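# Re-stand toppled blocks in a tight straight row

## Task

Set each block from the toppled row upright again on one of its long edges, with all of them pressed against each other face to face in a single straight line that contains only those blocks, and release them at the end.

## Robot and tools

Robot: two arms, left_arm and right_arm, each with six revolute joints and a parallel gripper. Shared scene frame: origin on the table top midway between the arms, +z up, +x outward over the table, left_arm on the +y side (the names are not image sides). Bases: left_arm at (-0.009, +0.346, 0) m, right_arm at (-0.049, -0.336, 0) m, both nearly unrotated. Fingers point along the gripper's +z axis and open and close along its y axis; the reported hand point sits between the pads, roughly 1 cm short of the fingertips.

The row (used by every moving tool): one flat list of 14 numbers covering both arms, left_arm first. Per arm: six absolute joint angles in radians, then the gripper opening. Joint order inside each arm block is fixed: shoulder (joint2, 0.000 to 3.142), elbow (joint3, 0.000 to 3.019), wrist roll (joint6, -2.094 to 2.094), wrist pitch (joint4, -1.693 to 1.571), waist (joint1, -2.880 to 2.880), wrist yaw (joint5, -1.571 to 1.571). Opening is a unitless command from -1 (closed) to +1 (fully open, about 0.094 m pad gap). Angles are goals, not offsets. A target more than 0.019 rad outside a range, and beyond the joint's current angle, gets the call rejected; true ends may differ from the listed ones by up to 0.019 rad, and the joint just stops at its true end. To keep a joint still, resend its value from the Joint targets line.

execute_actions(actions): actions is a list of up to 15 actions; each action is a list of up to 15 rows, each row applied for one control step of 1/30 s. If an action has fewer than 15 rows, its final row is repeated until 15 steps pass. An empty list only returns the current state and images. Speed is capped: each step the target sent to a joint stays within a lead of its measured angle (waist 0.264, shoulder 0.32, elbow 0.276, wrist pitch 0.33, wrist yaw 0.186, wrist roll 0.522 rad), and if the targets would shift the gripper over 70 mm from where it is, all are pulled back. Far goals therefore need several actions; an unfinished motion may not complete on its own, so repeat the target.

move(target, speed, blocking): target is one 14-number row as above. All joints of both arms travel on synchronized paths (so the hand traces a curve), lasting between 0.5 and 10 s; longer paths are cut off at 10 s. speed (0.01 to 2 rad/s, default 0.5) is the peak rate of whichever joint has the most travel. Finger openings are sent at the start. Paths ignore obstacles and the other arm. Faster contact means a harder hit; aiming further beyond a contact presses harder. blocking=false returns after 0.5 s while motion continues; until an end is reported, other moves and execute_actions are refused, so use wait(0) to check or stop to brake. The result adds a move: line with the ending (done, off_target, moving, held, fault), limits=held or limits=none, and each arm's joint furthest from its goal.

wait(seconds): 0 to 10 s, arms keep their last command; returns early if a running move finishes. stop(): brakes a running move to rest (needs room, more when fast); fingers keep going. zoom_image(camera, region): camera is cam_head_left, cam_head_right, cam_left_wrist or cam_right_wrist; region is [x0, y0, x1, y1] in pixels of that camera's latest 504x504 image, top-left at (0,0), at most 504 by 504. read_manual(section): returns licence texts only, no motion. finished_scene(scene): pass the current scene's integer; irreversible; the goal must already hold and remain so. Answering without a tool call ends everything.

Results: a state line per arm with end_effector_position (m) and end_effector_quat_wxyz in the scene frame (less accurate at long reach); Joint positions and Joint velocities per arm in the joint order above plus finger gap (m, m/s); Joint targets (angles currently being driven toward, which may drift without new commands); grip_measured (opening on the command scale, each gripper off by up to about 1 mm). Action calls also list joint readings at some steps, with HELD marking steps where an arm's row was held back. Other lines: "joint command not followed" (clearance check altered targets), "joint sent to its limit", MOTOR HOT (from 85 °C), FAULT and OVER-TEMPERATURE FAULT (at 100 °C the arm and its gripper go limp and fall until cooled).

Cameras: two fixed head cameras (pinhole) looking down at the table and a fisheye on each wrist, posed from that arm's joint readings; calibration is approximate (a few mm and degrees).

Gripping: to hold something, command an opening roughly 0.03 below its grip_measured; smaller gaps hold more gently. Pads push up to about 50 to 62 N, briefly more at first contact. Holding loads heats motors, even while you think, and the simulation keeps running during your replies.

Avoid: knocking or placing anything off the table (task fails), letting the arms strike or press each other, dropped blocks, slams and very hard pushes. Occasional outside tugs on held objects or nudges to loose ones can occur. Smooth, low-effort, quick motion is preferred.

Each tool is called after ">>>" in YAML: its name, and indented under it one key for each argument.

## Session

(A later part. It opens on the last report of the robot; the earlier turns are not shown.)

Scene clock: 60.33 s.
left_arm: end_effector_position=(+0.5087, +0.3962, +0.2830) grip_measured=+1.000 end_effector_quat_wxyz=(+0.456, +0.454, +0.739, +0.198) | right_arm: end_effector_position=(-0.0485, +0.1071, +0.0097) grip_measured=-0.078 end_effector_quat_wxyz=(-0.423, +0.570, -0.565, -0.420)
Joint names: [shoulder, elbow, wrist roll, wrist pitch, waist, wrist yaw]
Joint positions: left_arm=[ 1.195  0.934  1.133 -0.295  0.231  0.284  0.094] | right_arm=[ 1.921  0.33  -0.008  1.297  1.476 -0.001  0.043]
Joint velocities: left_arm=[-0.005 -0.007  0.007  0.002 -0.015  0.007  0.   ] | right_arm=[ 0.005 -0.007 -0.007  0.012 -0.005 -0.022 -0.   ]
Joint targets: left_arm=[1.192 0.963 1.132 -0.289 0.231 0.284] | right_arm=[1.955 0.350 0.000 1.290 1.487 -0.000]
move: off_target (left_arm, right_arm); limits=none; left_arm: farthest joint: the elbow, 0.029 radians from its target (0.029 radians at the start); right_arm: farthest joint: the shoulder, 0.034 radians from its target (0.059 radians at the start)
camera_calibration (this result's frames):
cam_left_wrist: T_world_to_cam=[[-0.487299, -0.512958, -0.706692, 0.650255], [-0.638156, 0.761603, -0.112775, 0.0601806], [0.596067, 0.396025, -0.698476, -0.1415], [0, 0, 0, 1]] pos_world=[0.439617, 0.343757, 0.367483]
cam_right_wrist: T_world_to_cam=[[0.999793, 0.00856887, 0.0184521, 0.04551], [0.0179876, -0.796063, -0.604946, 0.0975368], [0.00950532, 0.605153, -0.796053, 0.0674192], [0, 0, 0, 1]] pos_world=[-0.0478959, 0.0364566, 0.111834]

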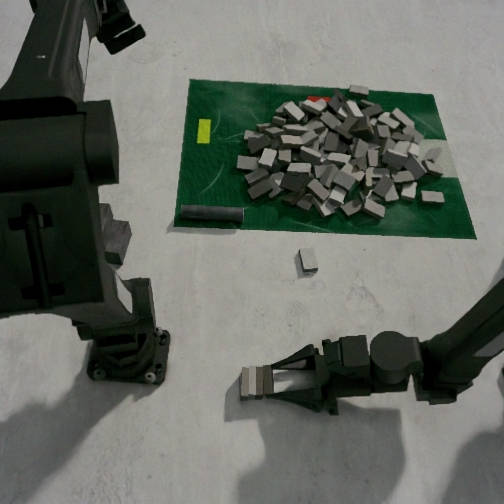

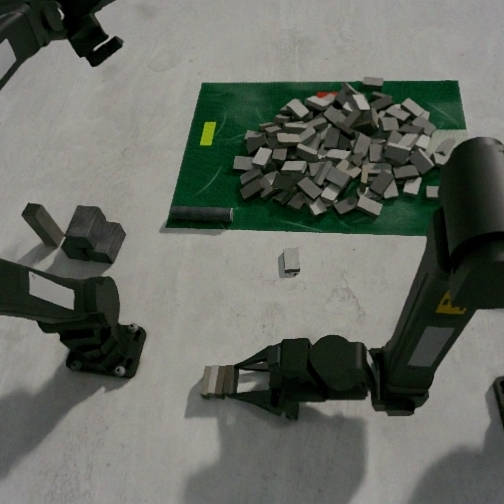

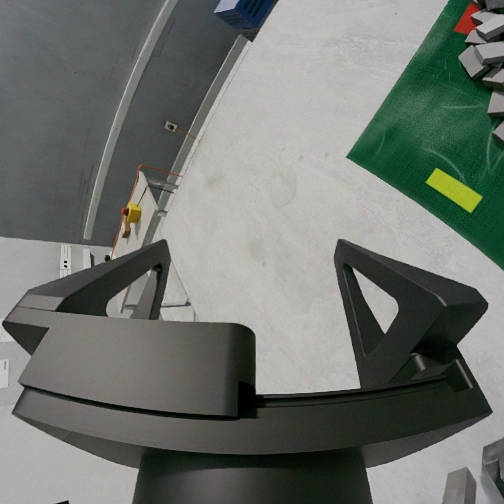

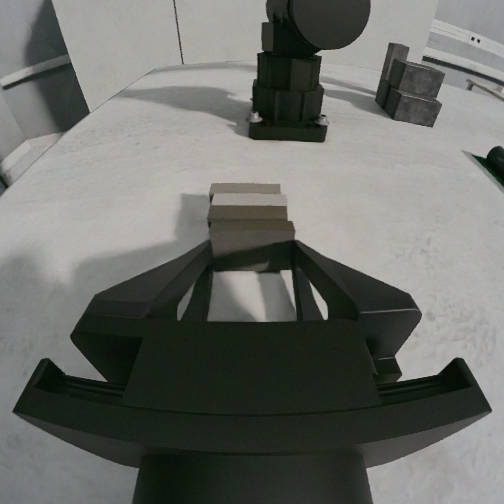

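>>> move:
  target: [1.192,0.963,1.132,-0.289,0.231,0.284,1,1.93,0.33,0,1.29,1.487,0,0.5]

>>> move:
  target: [1.192,0.963,1.132,-0.289,0.231,0.284,1,1.35,0.3,0,0.7,1.487,0,0.5]

>>> move:
  target: [1.192,0.963,1.132,-0.289,0.231,0.284,1,1.65,1.13,-0.695,-1.03,0.925,0,0.5]
  speed: 0.8

>>> move:
  target: [1.192,0.963,1.132,-0.289,0.231,0.284,1,1.735,1.05,-0.695,-0.885,0.925,0,0.5]
  speed: 0.15

Scene clock: 63.33 s.
left_arm: end_effector_position=(+0.5087, +0.3962, +0.2830) grip_measured=+1.000 end_effector_quat_wxyz=(+0.456, +0.454, +0.739, +0.198) | right_arm: end_effector_position=(-0.0485, +0.1072, +0.0100) grip_measured=+0.497 end_effector_quat_wxyz=(-0.423, +0.570, -0.565, -0.420)
Joint names: [shoulder, elbow, wrist roll, wrist pitch, waist, wrist yaw]
Joint positions: left_arm=[ 1.195  0.934  1.133 -0.295  0.231  0.284  0.094] | right_arm=[ 1.921  0.33  -0.008  1.297  1.476 -0.001  0.07 ]
Joint velocities: left_arm=[-0.024 -0.002  0.007 -0.002 -0.015  0.051  0.   ] | right_arm=[-0.005 -0.007 -0.037 -0.007  0.005 -0.051 -0.   ]
Joint targets: left_arm=[1.192 0.963 1.132 -0.289 0.231 0.284] | right_arm=[1.930 0.330 -0.000 1.290 1.487 -0.000]
move: off_target (left_arm); limits=none; left_arm: farthest joint: the elbow, 0.029 radians from its target (0.029 radians at the start); right_arm: farthest joint: the waist, 0.011 radians from its target (0.011 radians at the start)
camera_calibration (this result's frames):
cam_left_wrist: T_world_to_cam=[[-0.487299, -0.512958, -0.706692, 0.650255], [-0.638156, 0.761603, -0.112775, 0.0601806], [0.596067, 0.396025, -0.698476, -0.1415], [0, 0, 0, 1]] pos_world=[0.439617, 0.343757, 0.367483]
cam_right_wrist: T_world_to_cam=[[0.999793, 0.00855479, 0.0184588, 0.0455062], [0.0179877, -0.795601, -0.605553, 0.0977033], [0.00950546, 0.60576, -0.795591, 0.0675048], [0, 0, 0, 1]] pos_world=[-0.0478959, 0.0364519, 0.112031]

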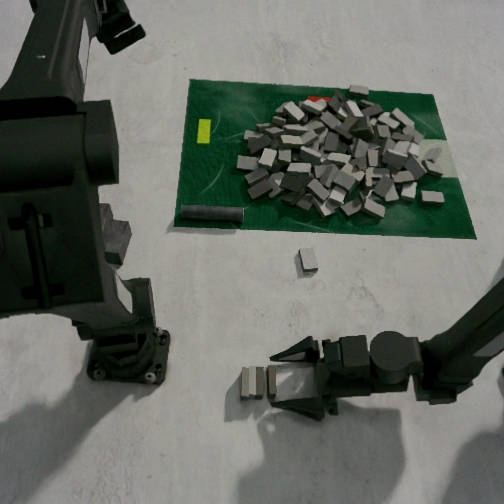

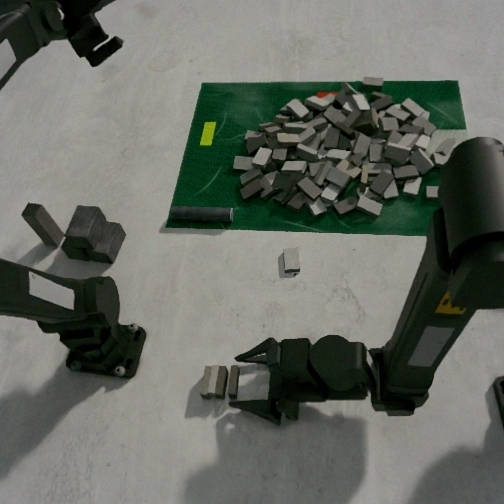

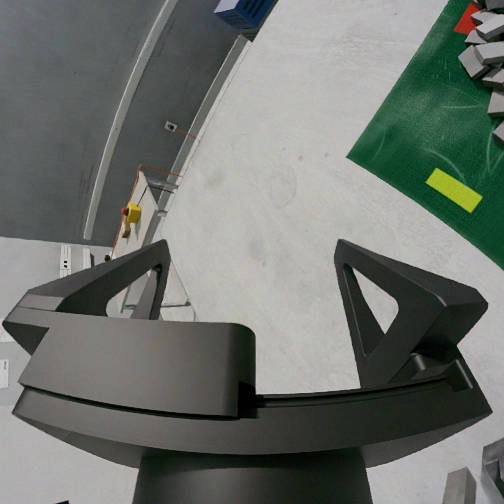

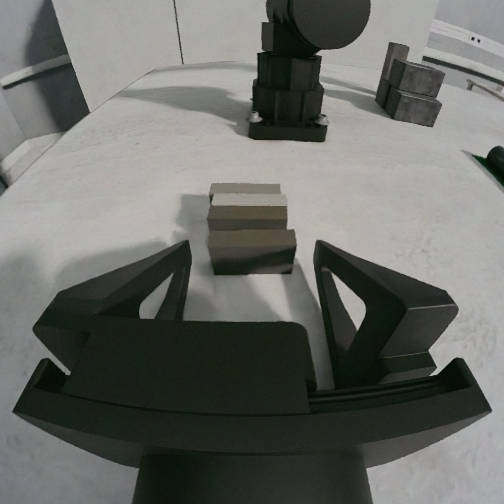

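Scene clock: 65.03 s.
left_arm: end_effector_position=(+0.5087, +0.3962, +0.2830) grip_measured=+1.000 end_effector_quat_wxyz=(+0.456, +0.454, +0.739, +0.198) | right_arm: end_effector_position=(-0.0485, +0.0929, +0.1043) grip_measured=+0.497 end_effector_quat_wxyz=(-0.412, +0.579, -0.573, -0.408)
Joint names: [shoulder, elbow, wrist roll, wrist pitch, waist, wrist yaw]
Joint positions: left_arm=[ 1.195  0.934  1.133 -0.295  0.231  0.284  0.094] | right_arm=[ 1.348  0.305 -0.009  0.709  1.476 -0.001  0.07 ]
Joint velocities: left_arm=[-0.015 -0.002  0.022 -0.002 -0.005  0.037  0.   ] | right_arm=[-0.005 -0.007  0.051 -0.007 -0.005 -0.051 -0.001]
Joint targets: left_arm=[1.192 0.963 1.132 -0.289 0.231 0.284] | right_arm=[1.350 0.300 -0.000 0.700 1.487 0.000]
move: off_target (left_arm); limits=none; left_arm: farthest joint: the elbow, 0.029 radians from its target (0.029 radians at the start); right_arm: farthest joint: the waist, 0.011 radians from its target (0.011 radians at the start)
camera_calibration (this result's frames):
cam_left_wrist: T_world_to_cam=[[-0.487299, -0.512958, -0.706692, 0.650255], [-0.638156, 0.761603, -0.112775, 0.0601806], [0.596067, 0.396025, -0.698476, -0.1415], [0, 0, 0, 1]] pos_world=[0.439617, 0.343757, 0.367483]
cam_right_wrist: T_world_to_cam=[[0.999785, 0.00942554, 0.0184449, 0.0438108], [0.0182907, -0.819647, -0.572577, 0.142278], [0.00972147, 0.572792, -0.819643, 0.156771], [0, 0, 0, 1]] pos_world=[-0.0479278, 0.0264073, 0.209153]

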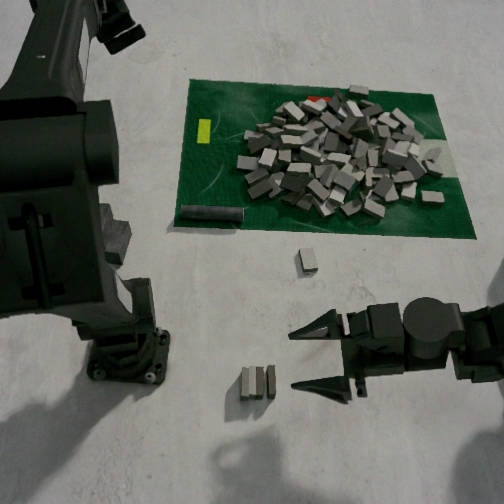

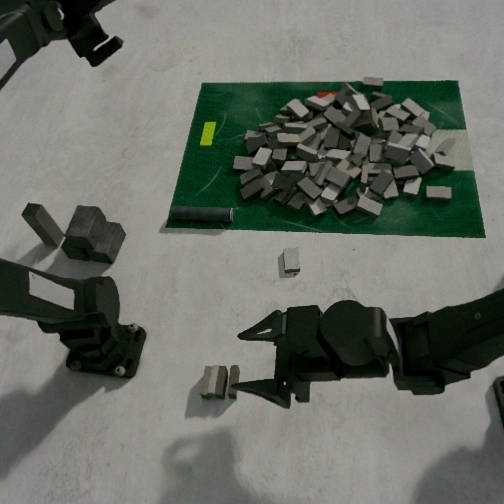

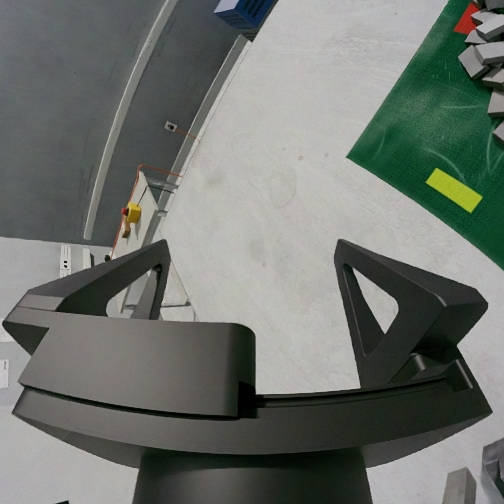

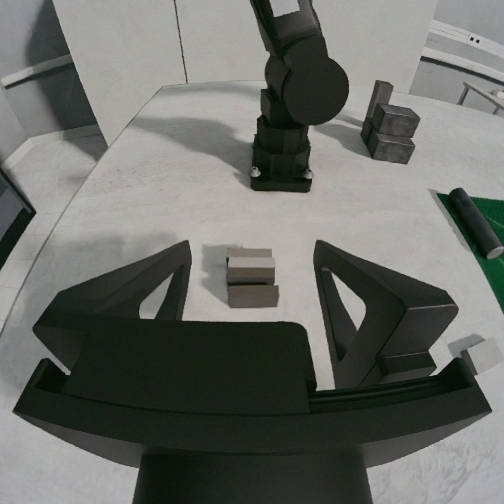

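Scene clock: 67.97 s.
left_arm: end_effector_position=(+0.5087, +0.3962, +0.2830) grip_measured=+1.000 end_effector_quat_wxyz=(+0.456, +0.454, +0.739, +0.198) | right_arm: end_effector_position=(+0.1802, +0.0415, +0.0635) grip_measured=+0.497 end_effector_quat_wxyz=(-0.006, +0.755, -0.655, -0.001)
Joint names: [shoulder, elbow, wrist roll, wrist pitch, waist, wrist yaw]
Joint positions: left_arm=[ 1.195  0.934  1.133 -0.295  0.231  0.284  0.094] | right_arm=[ 1.626  1.089 -0.686 -1.021  0.932 -0.001  0.07 ]
Joint velocities: left_arm=[ 0.015  0.002 -0.081 -0.002 -0.005 -0.022  0.   ] | right_arm=[ 0.005 -0.027 -0.037  0.002 -0.015 -0.022 -0.001]
Joint targets: left_arm=[1.192 0.963 1.132 -0.289 0.231 0.284] | right_arm=[1.650 1.130 -0.695 -1.030 0.925 -0.000]
move: off_target (left_arm, right_arm); limits=none; left_arm: farthest joint: the elbow, 0.029 radians from its target (0.029 radians at the start); right_arm: farthest joint: the elbow, 0.041 radians from its target (0.825 radians at the start)
camera_calibration (this result's frames):
cam_left_wrist: T_world_to_cam=[[-0.487299, -0.512958, -0.706692, 0.650255], [-0.638156, 0.761603, -0.112775, 0.0601806], [0.596067, 0.396025, -0.698476, -0.1415], [0, 0, 0, 1]] pos_world=[0.439617, 0.343757, 0.367483]
cam_right_wrist: T_world_to_cam=[[0.988174, 0.153253, 0.00504849, -0.186565], [0.122068, -0.806165, 0.578962, -0.0198158], [0.0927977, -0.571499, -0.815339, 0.182803], [0, 0, 0, 1]] pos_world=[0.169814, 0.117089, 0.161461]

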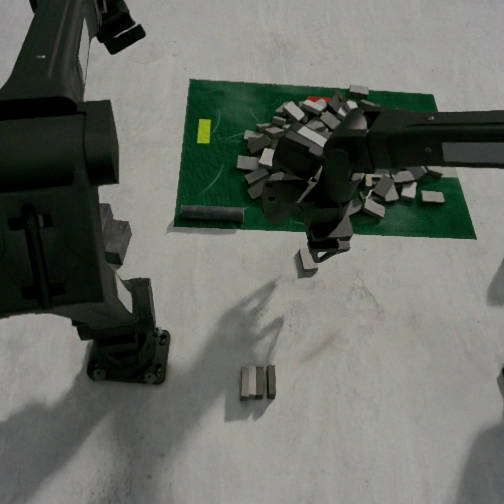

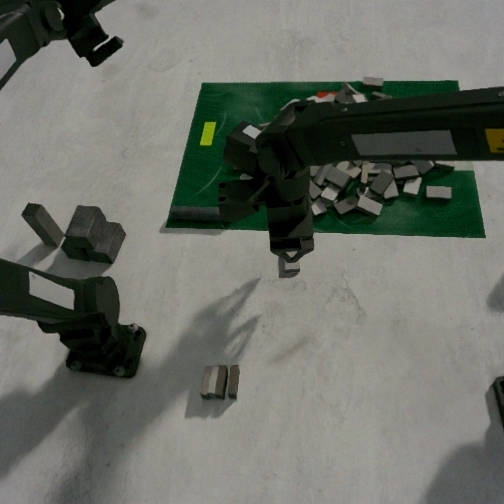

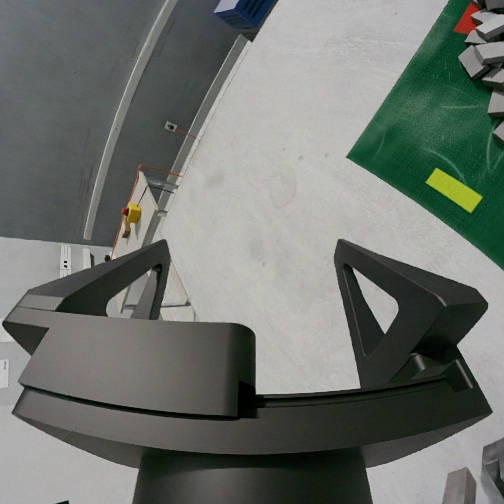

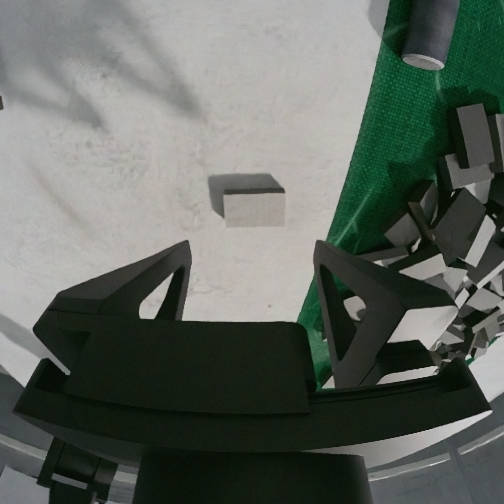

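Scene clock: 69.27 s.
left_arm: end_effector_position=(+0.5087, +0.3962, +0.2830) grip_measured=+1.000 end_effector_quat_wxyz=(+0.456, +0.454, +0.739, +0.198) | right_arm: end_effector_position=(+0.1834, +0.0468, +0.0149) grip_measured=+0.497 end_effector_quat_wxyz=(-0.007, +0.756, -0.655, -0.002)
Joint names: [shoulder, elbow, wrist roll, wrist pitch, waist, wrist yaw]
Joint positions: left_arm=[ 1.195  0.934  1.133 -0.295  0.231  0.284  0.094] | right_arm=[ 1.715  1.053 -0.687 -0.895  0.932 -0.001  0.07 ]
Joint velocities: left_arm=[-0.015  0.007  0.022 -0.002 -0.005 -0.066  0.   ] | right_arm=[-0.005  0.012  0.066  0.002 -0.015 -0.007  0.   ]
Joint targets: left_arm=[1.192 0.963 1.132 -0.289 0.231 0.284] | right_arm=[1.735 1.050 -0.695 -0.885 0.925 -0.000]
move: off_target (left_arm); limits=none; left_arm: farthest joint: the elbow, 0.029 radians from its target (0.029 radians at the start); right_arm: farthest joint: the shoulder, 0.020 radians from its target (0.109 radians at the start)
camera_calibration (this result's frames):
cam_left_wrist: T_world_to_cam=[[-0.487299, -0.512958, -0.706692, 0.650255], [-0.638156, 0.761603, -0.112775, 0.0601806], [0.596067, 0.396025, -0.698476, -0.1415], [0, 0, 0, 1]] pos_world=[0.439617, 0.343757, 0.367483]
cam_right_wrist: T_world_to_cam=[[0.988052, 0.154, 0.00603775, -0.190359], [0.122221, -0.806825, 0.57801, 0.0122696], [0.0938849, -0.570366, -0.816007, 0.145658], [0, 0, 0, 1]] pos_world=[0.17291, 0.122293, 0.112916]

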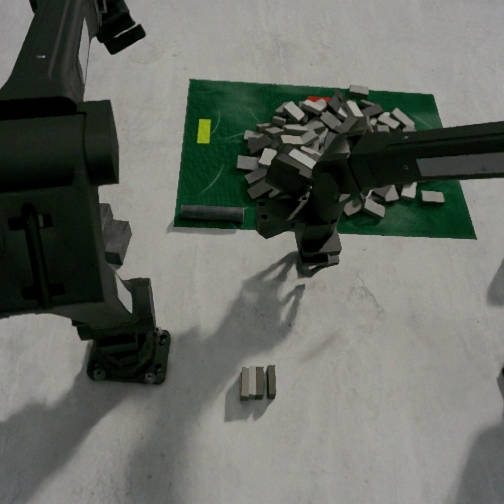

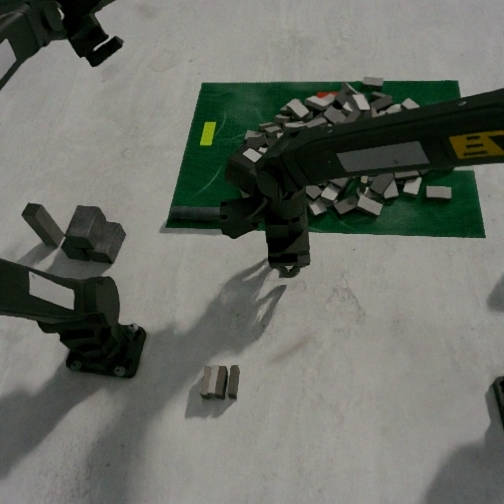

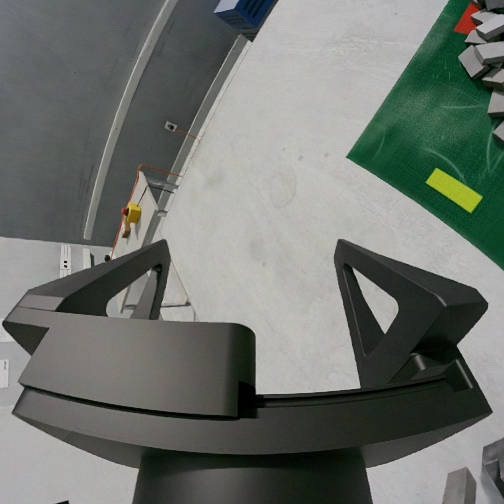

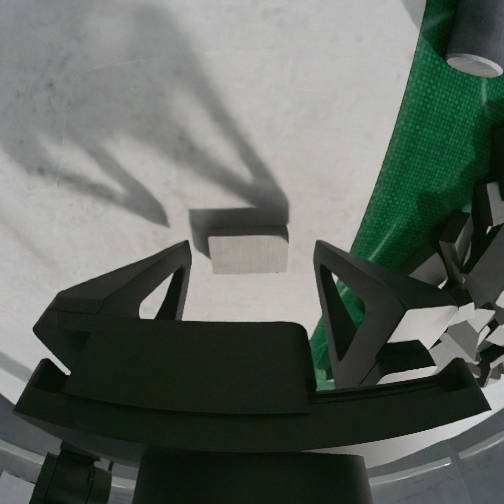

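Slightly +y via waist, and lower.

>>> move:
  target: [1.192,0.963,1.132,-0.289,0.231,0.284,1,1.75,1.05,-0.68,-0.875,0.955,0,0.5]
  speed: 0.1

>>> move:
  target: [1.192,0.963,1.132,-0.289,0.231,0.284,1,1.75,1.05,-0.68,-0.875,0.955,0,-0.11]

>>> move:
  target: [1.192,0.963,1.132,-0.289,0.231,0.284,1,1.5,1.15,-0.68,-1.15,0.955,0,-0.11]

>>> move:
  target: [1.192,0.963,1.132,-0.289,0.231,0.284,1,1.4,0.26,0,0.88,1.487,0,-0.11]
  speed: 0.9

>>> move:
  target: [1.192,0.963,1.132,-0.289,0.231,0.284,1,1.87,0.26,0,1.33,1.487,0,-0.11]
  speed: 0.3

>>> zoom_image:
  camera: "cam_head_left"
  region: [220,340,340,430]

Scene clock: 72.17 s.
left_arm: end_effector_position=(+0.5087, +0.3962, +0.2830) grip_measured=+1.000 end_effector_quat_wxyz=(+0.456, +0.454, +0.739, +0.198) | right_arm: end_effector_position=(+0.1802, +0.0497, +0.0096) grip_measured=+0.497 end_effector_quat_wxyz=(-0.005, +0.759, -0.651, -0.001)
Joint names: [shoulder, elbow, wrist roll, wrist pitch, waist, wrist yaw]
Joint positions: left_arm=[ 1.195  0.934  1.133 -0.295  0.231  0.284  0.094] | right_arm=[ 1.728  1.053 -0.687 -0.885  0.942 -0.001  0.07 ]
Joint velocities: left_arm=[ 0.005 -0.002 -0.007 -0.002 -0.015  0.037  0.   ] | right_arm=[-0.015 -0.007  0.022  0.012  0.005 -0.037  0.   ]
Joint targets: left_arm=[1.192 0.963 1.132 -0.289 0.231 0.284] | right_arm=[1.750 1.050 -0.680 -0.875 0.955 0.000]
move: off_target (left_arm, right_arm); limits=none; left_arm: farthest joint: the elbow, 0.029 radians from its target (0.029 radians at the start); right_arm: farthest joint: the shoulder, 0.022 radians from its target (0.035 radians at the start)
camera_calibration (this result's frames):
cam_left_wrist: T_world_to_cam=[[-0.487299, -0.512958, -0.706692, 0.650255], [-0.638156, 0.761603, -0.112775, 0.0601806], [0.596067, 0.396025, -0.698476, -0.1415], [0, 0, 0, 1]] pos_world=[0.439617, 0.343757, 0.367483]
cam_right_wrist: T_world_to_cam=[[0.986547, 0.163429, 0.00407444, -0.187767], [0.130811, -0.804102, 0.579921, 0.0164189], [0.0980522, -0.571586, -0.814663, 0.142571], [0, 0, 0, 1]] pos_world=[0.169113, 0.125381, 0.107391]

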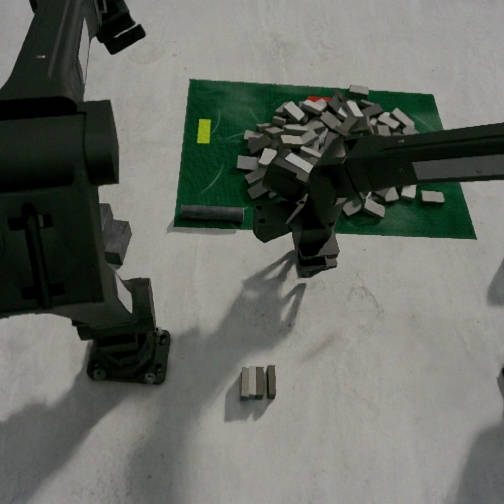

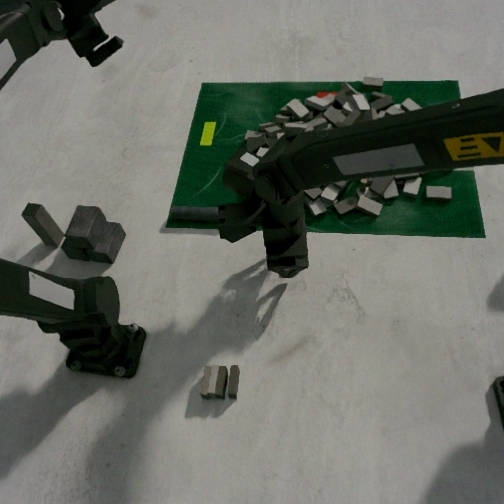

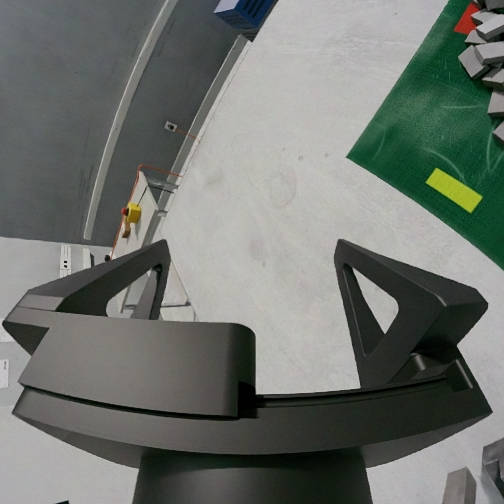

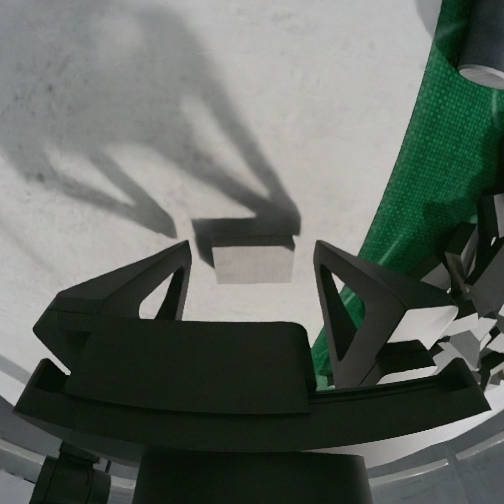

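Scene clock: 72.87 s.
left_arm: end_effector_position=(+0.5087, +0.3962, +0.2830) grip_measured=+1.000 end_effector_quat_wxyz=(+0.456, +0.454, +0.739, +0.198) | right_arm: end_effector_position=(+0.1802, +0.0497, +0.0096) grip_measured=-0.081 end_effector_quat_wxyz=(-0.005, +0.759, -0.651, -0.001)
Joint names: [shoulder, elbow, wrist roll, wrist pitch, waist, wrist yaw]
Joint positions: left_arm=[ 1.195  0.934  1.133 -0.295  0.231  0.284  0.094] | right_arm=[ 1.728  1.053 -0.687 -0.885  0.942 -0.001  0.043]
Joint velocities: left_arm=[ 0.015 -0.012 -0.095 -0.002  0.005 -0.051  0.   ] | right_arm=[-0.005 -0.002 -0.007 -0.022 -0.015 -0.022  0.   ]
Joint targets: left_arm=[1.192 0.963 1.132 -0.289 0.231 0.284] | right_arm=[1.750 1.050 -0.680 -0.875 0.955 -0.000]
move: off_target (left_arm, right_arm); limits=none; left_arm: farthest joint: the elbow, 0.029 radians from its target (0.029 radians at the start); right_arm: farthest joint: the shoulder, 0.022 radians from its target (0.022 radians at the start)
camera_calibration (this result's frames):
cam_left_wrist: T_world_to_cam=[[-0.487299, -0.512958, -0.706692, 0.650255], [-0.638156, 0.761603, -0.112775, 0.0601806], [0.596067, 0.396025, -0.698476, -0.1415], [0, 0, 0, 1]] pos_world=[0.439617, 0.343757, 0.367483]
cam_right_wrist: T_world_to_cam=[[0.986547, 0.163429, 0.00407444, -0.187767], [0.130811, -0.804102, 0.579921, 0.0164189], [0.0980522, -0.571586, -0.814663, 0.142571], [0, 0, 0, 1]] pos_world=[0.169113, 0.125381, 0.107391]

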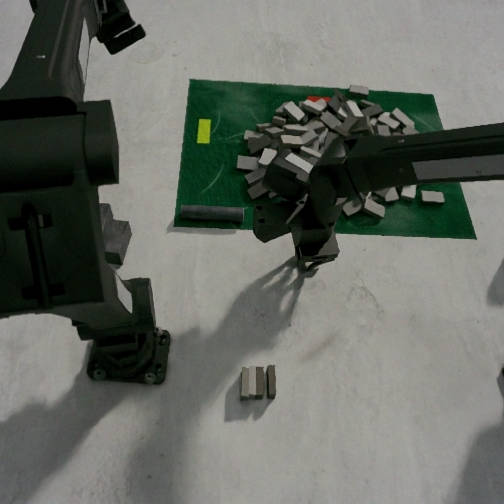

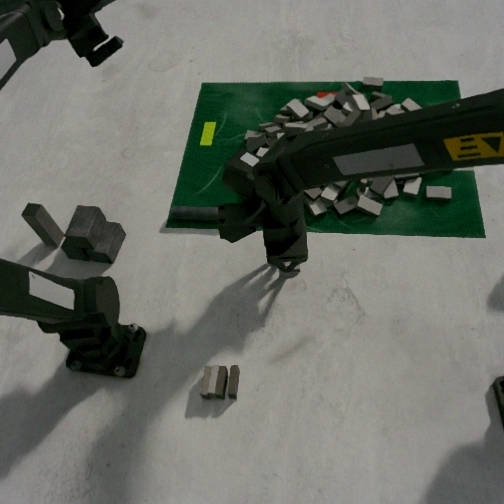

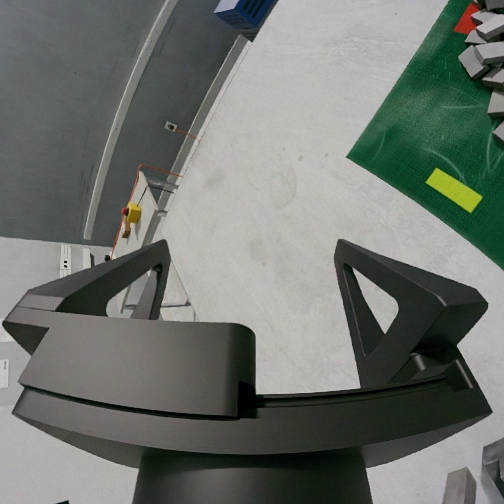

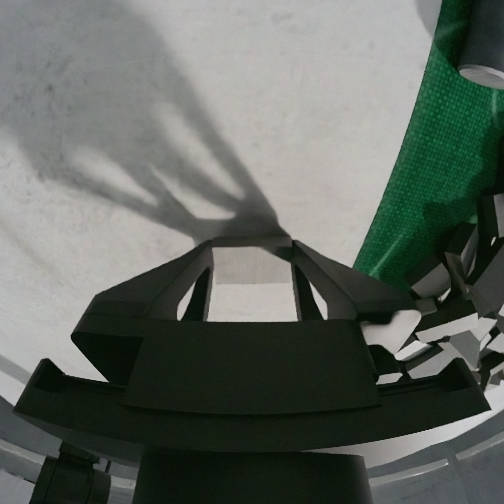

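Scene clock: 73.93 s.
left_arm: end_effector_position=(+0.5087, +0.3962, +0.2830) grip_measured=+1.000 end_effector_quat_wxyz=(+0.456, +0.454, +0.739, +0.198) | right_arm: end_effector_position=(+0.1690, +0.0309, +0.1284) grip_measured=-0.081 end_effector_quat_wxyz=(-0.027, +0.759, -0.651, -0.005)
Joint names: [shoulder, elbow, wrist roll, wrist pitch, waist, wrist yaw]
Joint positions: left_arm=[ 1.195  0.934  1.133 -0.295  0.231  0.284  0.094] | right_arm=[ 1.488  1.114 -0.687 -1.142  0.942 -0.001  0.043]
Joint velocities: left_arm=[ 0.005  0.007 -0.007  0.012 -0.015 -0.022  0.   ] | right_arm=[-0.005 -0.002 -0.022  0.002 -0.005  0.007 -0.   ]
Joint targets: left_arm=[1.192 0.963 1.132 -0.289 0.231 0.284] | right_arm=[1.500 1.150 -0.680 -1.150 0.955 0.000]
move: off_target (left_arm, right_arm); limits=none; left_arm: farthest joint: the elbow, 0.029 radians from its target (0.029 radians at the start); right_arm: farthest joint: the elbow, 0.036 radians from its target (0.097 radians at the start)
camera_calibration (this result's frames):
cam_left_wrist: T_world_to_cam=[[-0.487299, -0.512958, -0.706692, 0.650255], [-0.638156, 0.761603, -0.112775, 0.0601806], [0.596067, 0.396025, -0.698476, -0.1415], [0, 0, 0, 1]] pos_world=[0.439617, 0.343757, 0.367483]
cam_right_wrist: T_world_to_cam=[[0.98614, 0.162743, 0.0322844, -0.177721], [0.118157, -0.825468, 0.551944, -0.0597629], [0.116475, -0.540479, -0.833256, 0.228025], [0, 0, 0, 1]] pos_world=[0.15576, 0.102833, 0.228727]

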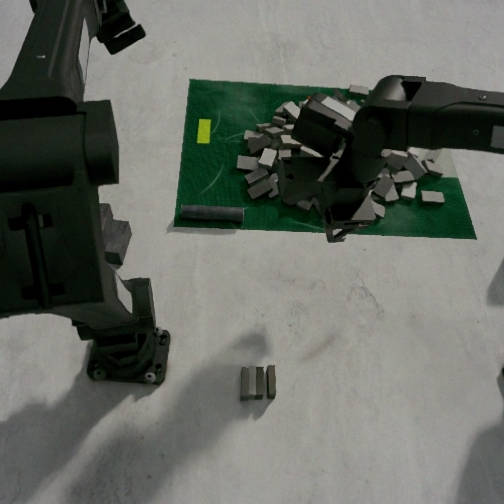

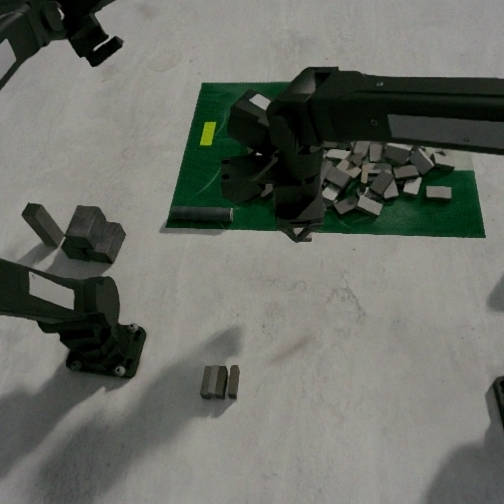

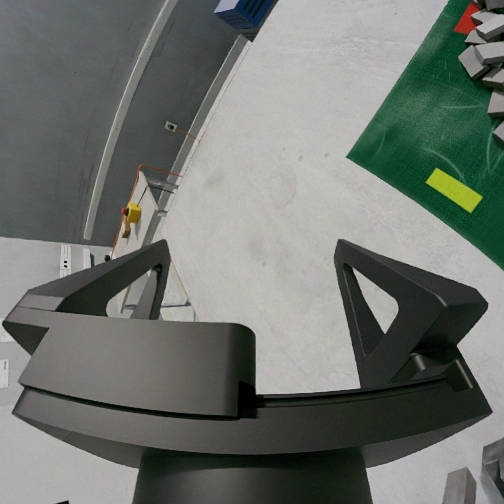

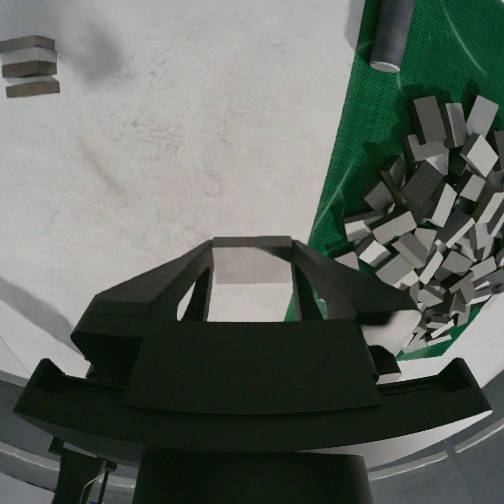

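Scene clock: 76.93 s.
left_arm: end_effector_position=(+0.5087, +0.3962, +0.2830) grip_measured=+1.000 end_effector_quat_wxyz=(+0.456, +0.454, +0.739, +0.198) | right_arm: end_effector_position=(-0.0481, +0.0819, +0.0926) grip_measured=-0.081 end_effector_quat_wxyz=(-0.421, +0.571, -0.567, -0.418)
Joint names: [shoulder, elbow, wrist roll, wrist pitch, waist, wrist yaw]
Joint positions: left_arm=[ 1.195  0.934  1.133 -0.295  0.231  0.284  0.094] | right_arm=[ 1.414  0.257 -0.009  0.858  1.475 -0.001  0.043]
Joint velocities: left_arm=[-0.005 -0.012 -0.051 -0.022  0.015  0.051  0.   ] | right_arm=[ 0.005  0.002 -0.007 -0.007  0.005  0.051 -0.   ]
Joint targets: left_arm=[1.192 0.963 1.132 -0.289 0.231 0.284] | right_arm=[1.400 0.260 0.000 0.880 1.487 0.000]
move: off_target (left_arm, right_arm); limits=none; left_arm: farthest joint: the elbow, 0.029 radians from its target (0.029 radians at the start); right_arm: farthest joint: the wrist pitch, 0.022 radians from its target (2.022 radians at the start)
camera_calibration (this result's frames):
cam_left_wrist: T_world_to_cam=[[-0.487299, -0.512958, -0.706692, 0.650255], [-0.638156, 0.761603, -0.112775, 0.0601806], [0.596067, 0.396025, -0.698476, -0.1415], [0, 0, 0, 1]] pos_world=[0.439617, 0.343757, 0.367483]
cam_right_wrist: T_world_to_cam=[[0.999792, 0.00803823, 0.0187589, 0.043899], [0.0176851, -0.799981, -0.599765, 0.127446], [0.0101857, 0.599971, -0.799957, 0.149402], [0, 0, 0, 1]] pos_world=[-0.0476655, 0.0119649, 0.195129]

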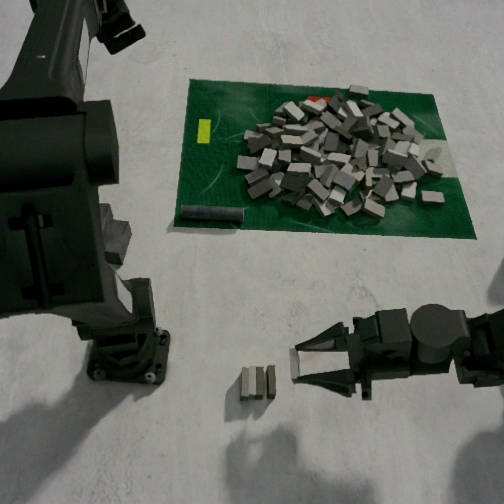

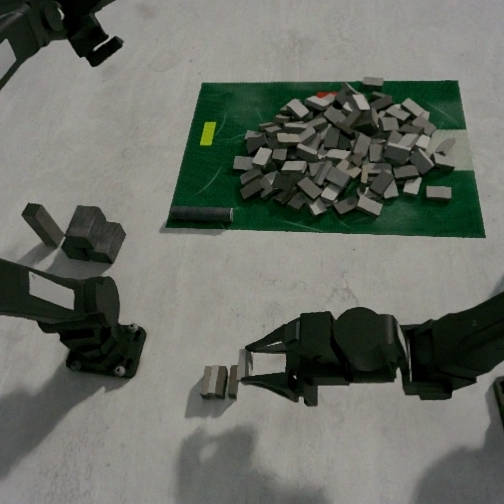

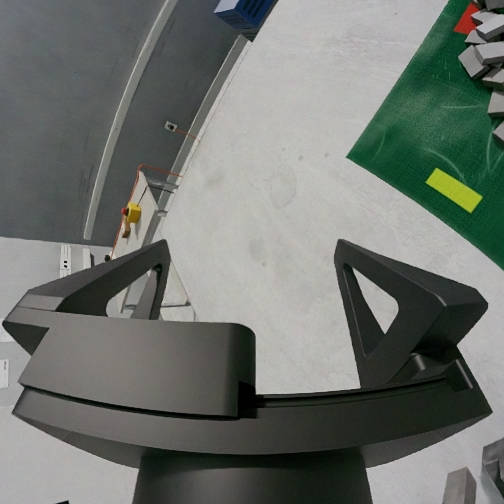

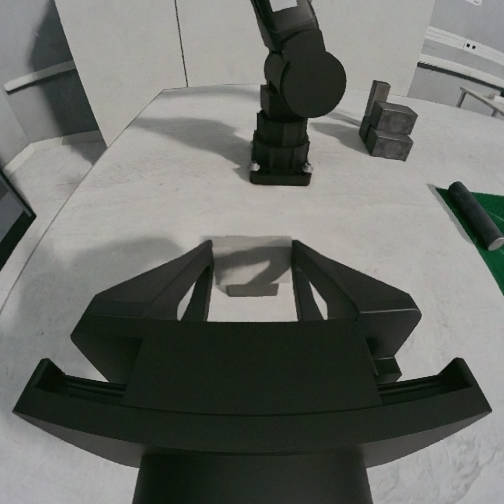

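Scene clock: 78.90 s.
left_arm: end_effector_position=(+0.5087, +0.3962, +0.2830) grip_measured=+1.000 end_effector_quat_wxyz=(+0.456, +0.454, +0.739, +0.198) | right_arm: end_effector_position=(-0.0481, +0.0814, +0.0203) grip_measured=-0.081 end_effector_quat_wxyz=(-0.422, +0.571, -0.566, -0.419)
Joint names: [shoulder, elbow, wrist roll, wrist pitch, waist, wrist yaw]
Joint positions: left_arm=[ 1.195  0.934  1.133 -0.295  0.231  0.284  0.094] | right_arm=[ 1.86   0.257 -0.009  1.307  1.475 -0.001  0.043]
Joint velocities: left_arm=[-0.005 -0.012  0.007 -0.012 -0.005  0.007  0.   ] | right_arm=[-0.024  0.007 -0.007 -0.002  0.005  0.037 -0.   ]
Joint targets: left_arm=[1.192 0.963 1.132 -0.289 0.231 0.284] | right_arm=[1.870 0.260 -0.000 1.330 1.487 0.000]
move: off_target (left_arm, right_arm); limits=none; left_arm: farthest joint: the elbow, 0.029 radians from its target (0.029 radians at the start); right_arm: farthest joint: the wrist pitch, 0.023 radians from its target (0.472 radians at the start)
camera_calibration (this result's frames):
cam_left_wrist: T_world_to_cam=[[-0.487299, -0.512958, -0.706692, 0.650255], [-0.638156, 0.761603, -0.112775, 0.0601806], [0.596067, 0.396025, -0.698476, -0.1415], [0, 0, 0, 1]] pos_world=[0.439617, 0.343757, 0.367483]
cam_right_wrist: T_world_to_cam=[[0.999792, 0.00797377, 0.0187899, 0.0452644], [0.0176871, -0.797917, -0.602507, 0.083558], [0.0101885, 0.602714, -0.797892, 0.0916193], [0, 0, 0, 1]] pos_world=[-0.0476664, 0.0110912, 0.122596]

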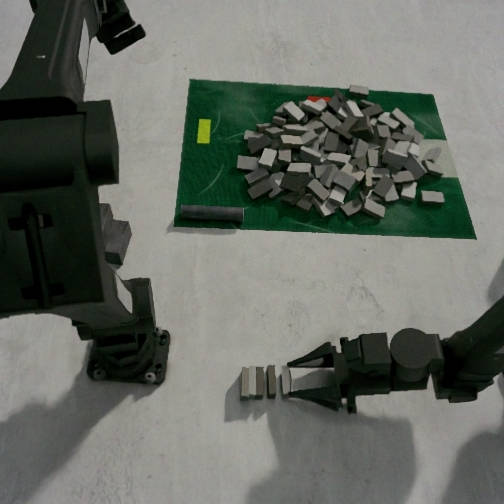

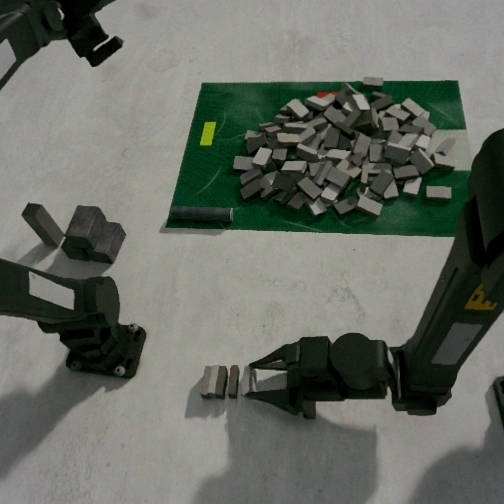

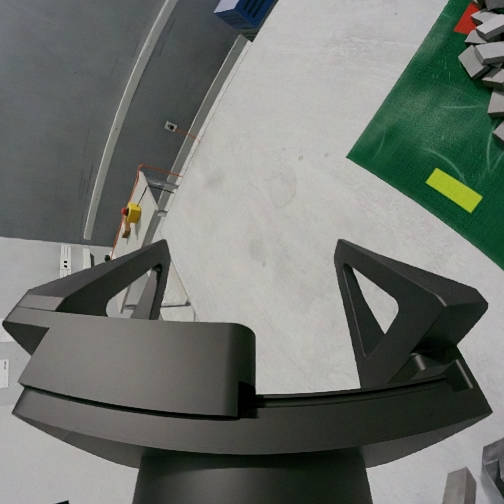

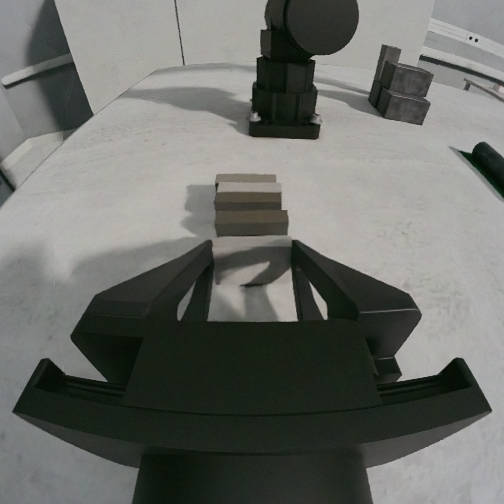

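Region (220, 340, 340, 430) of cam_head_left's 504x504 image, scaled by 4.200, with more detail than that image has; it fills the top 378 rows of this view, and the rest is white.

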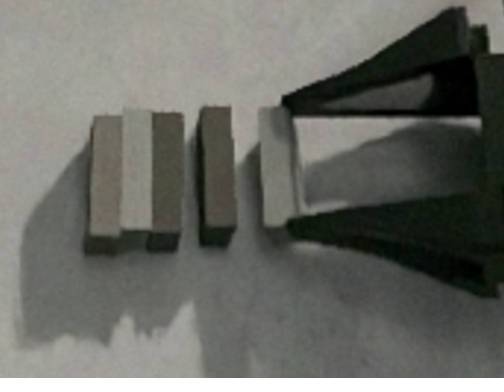

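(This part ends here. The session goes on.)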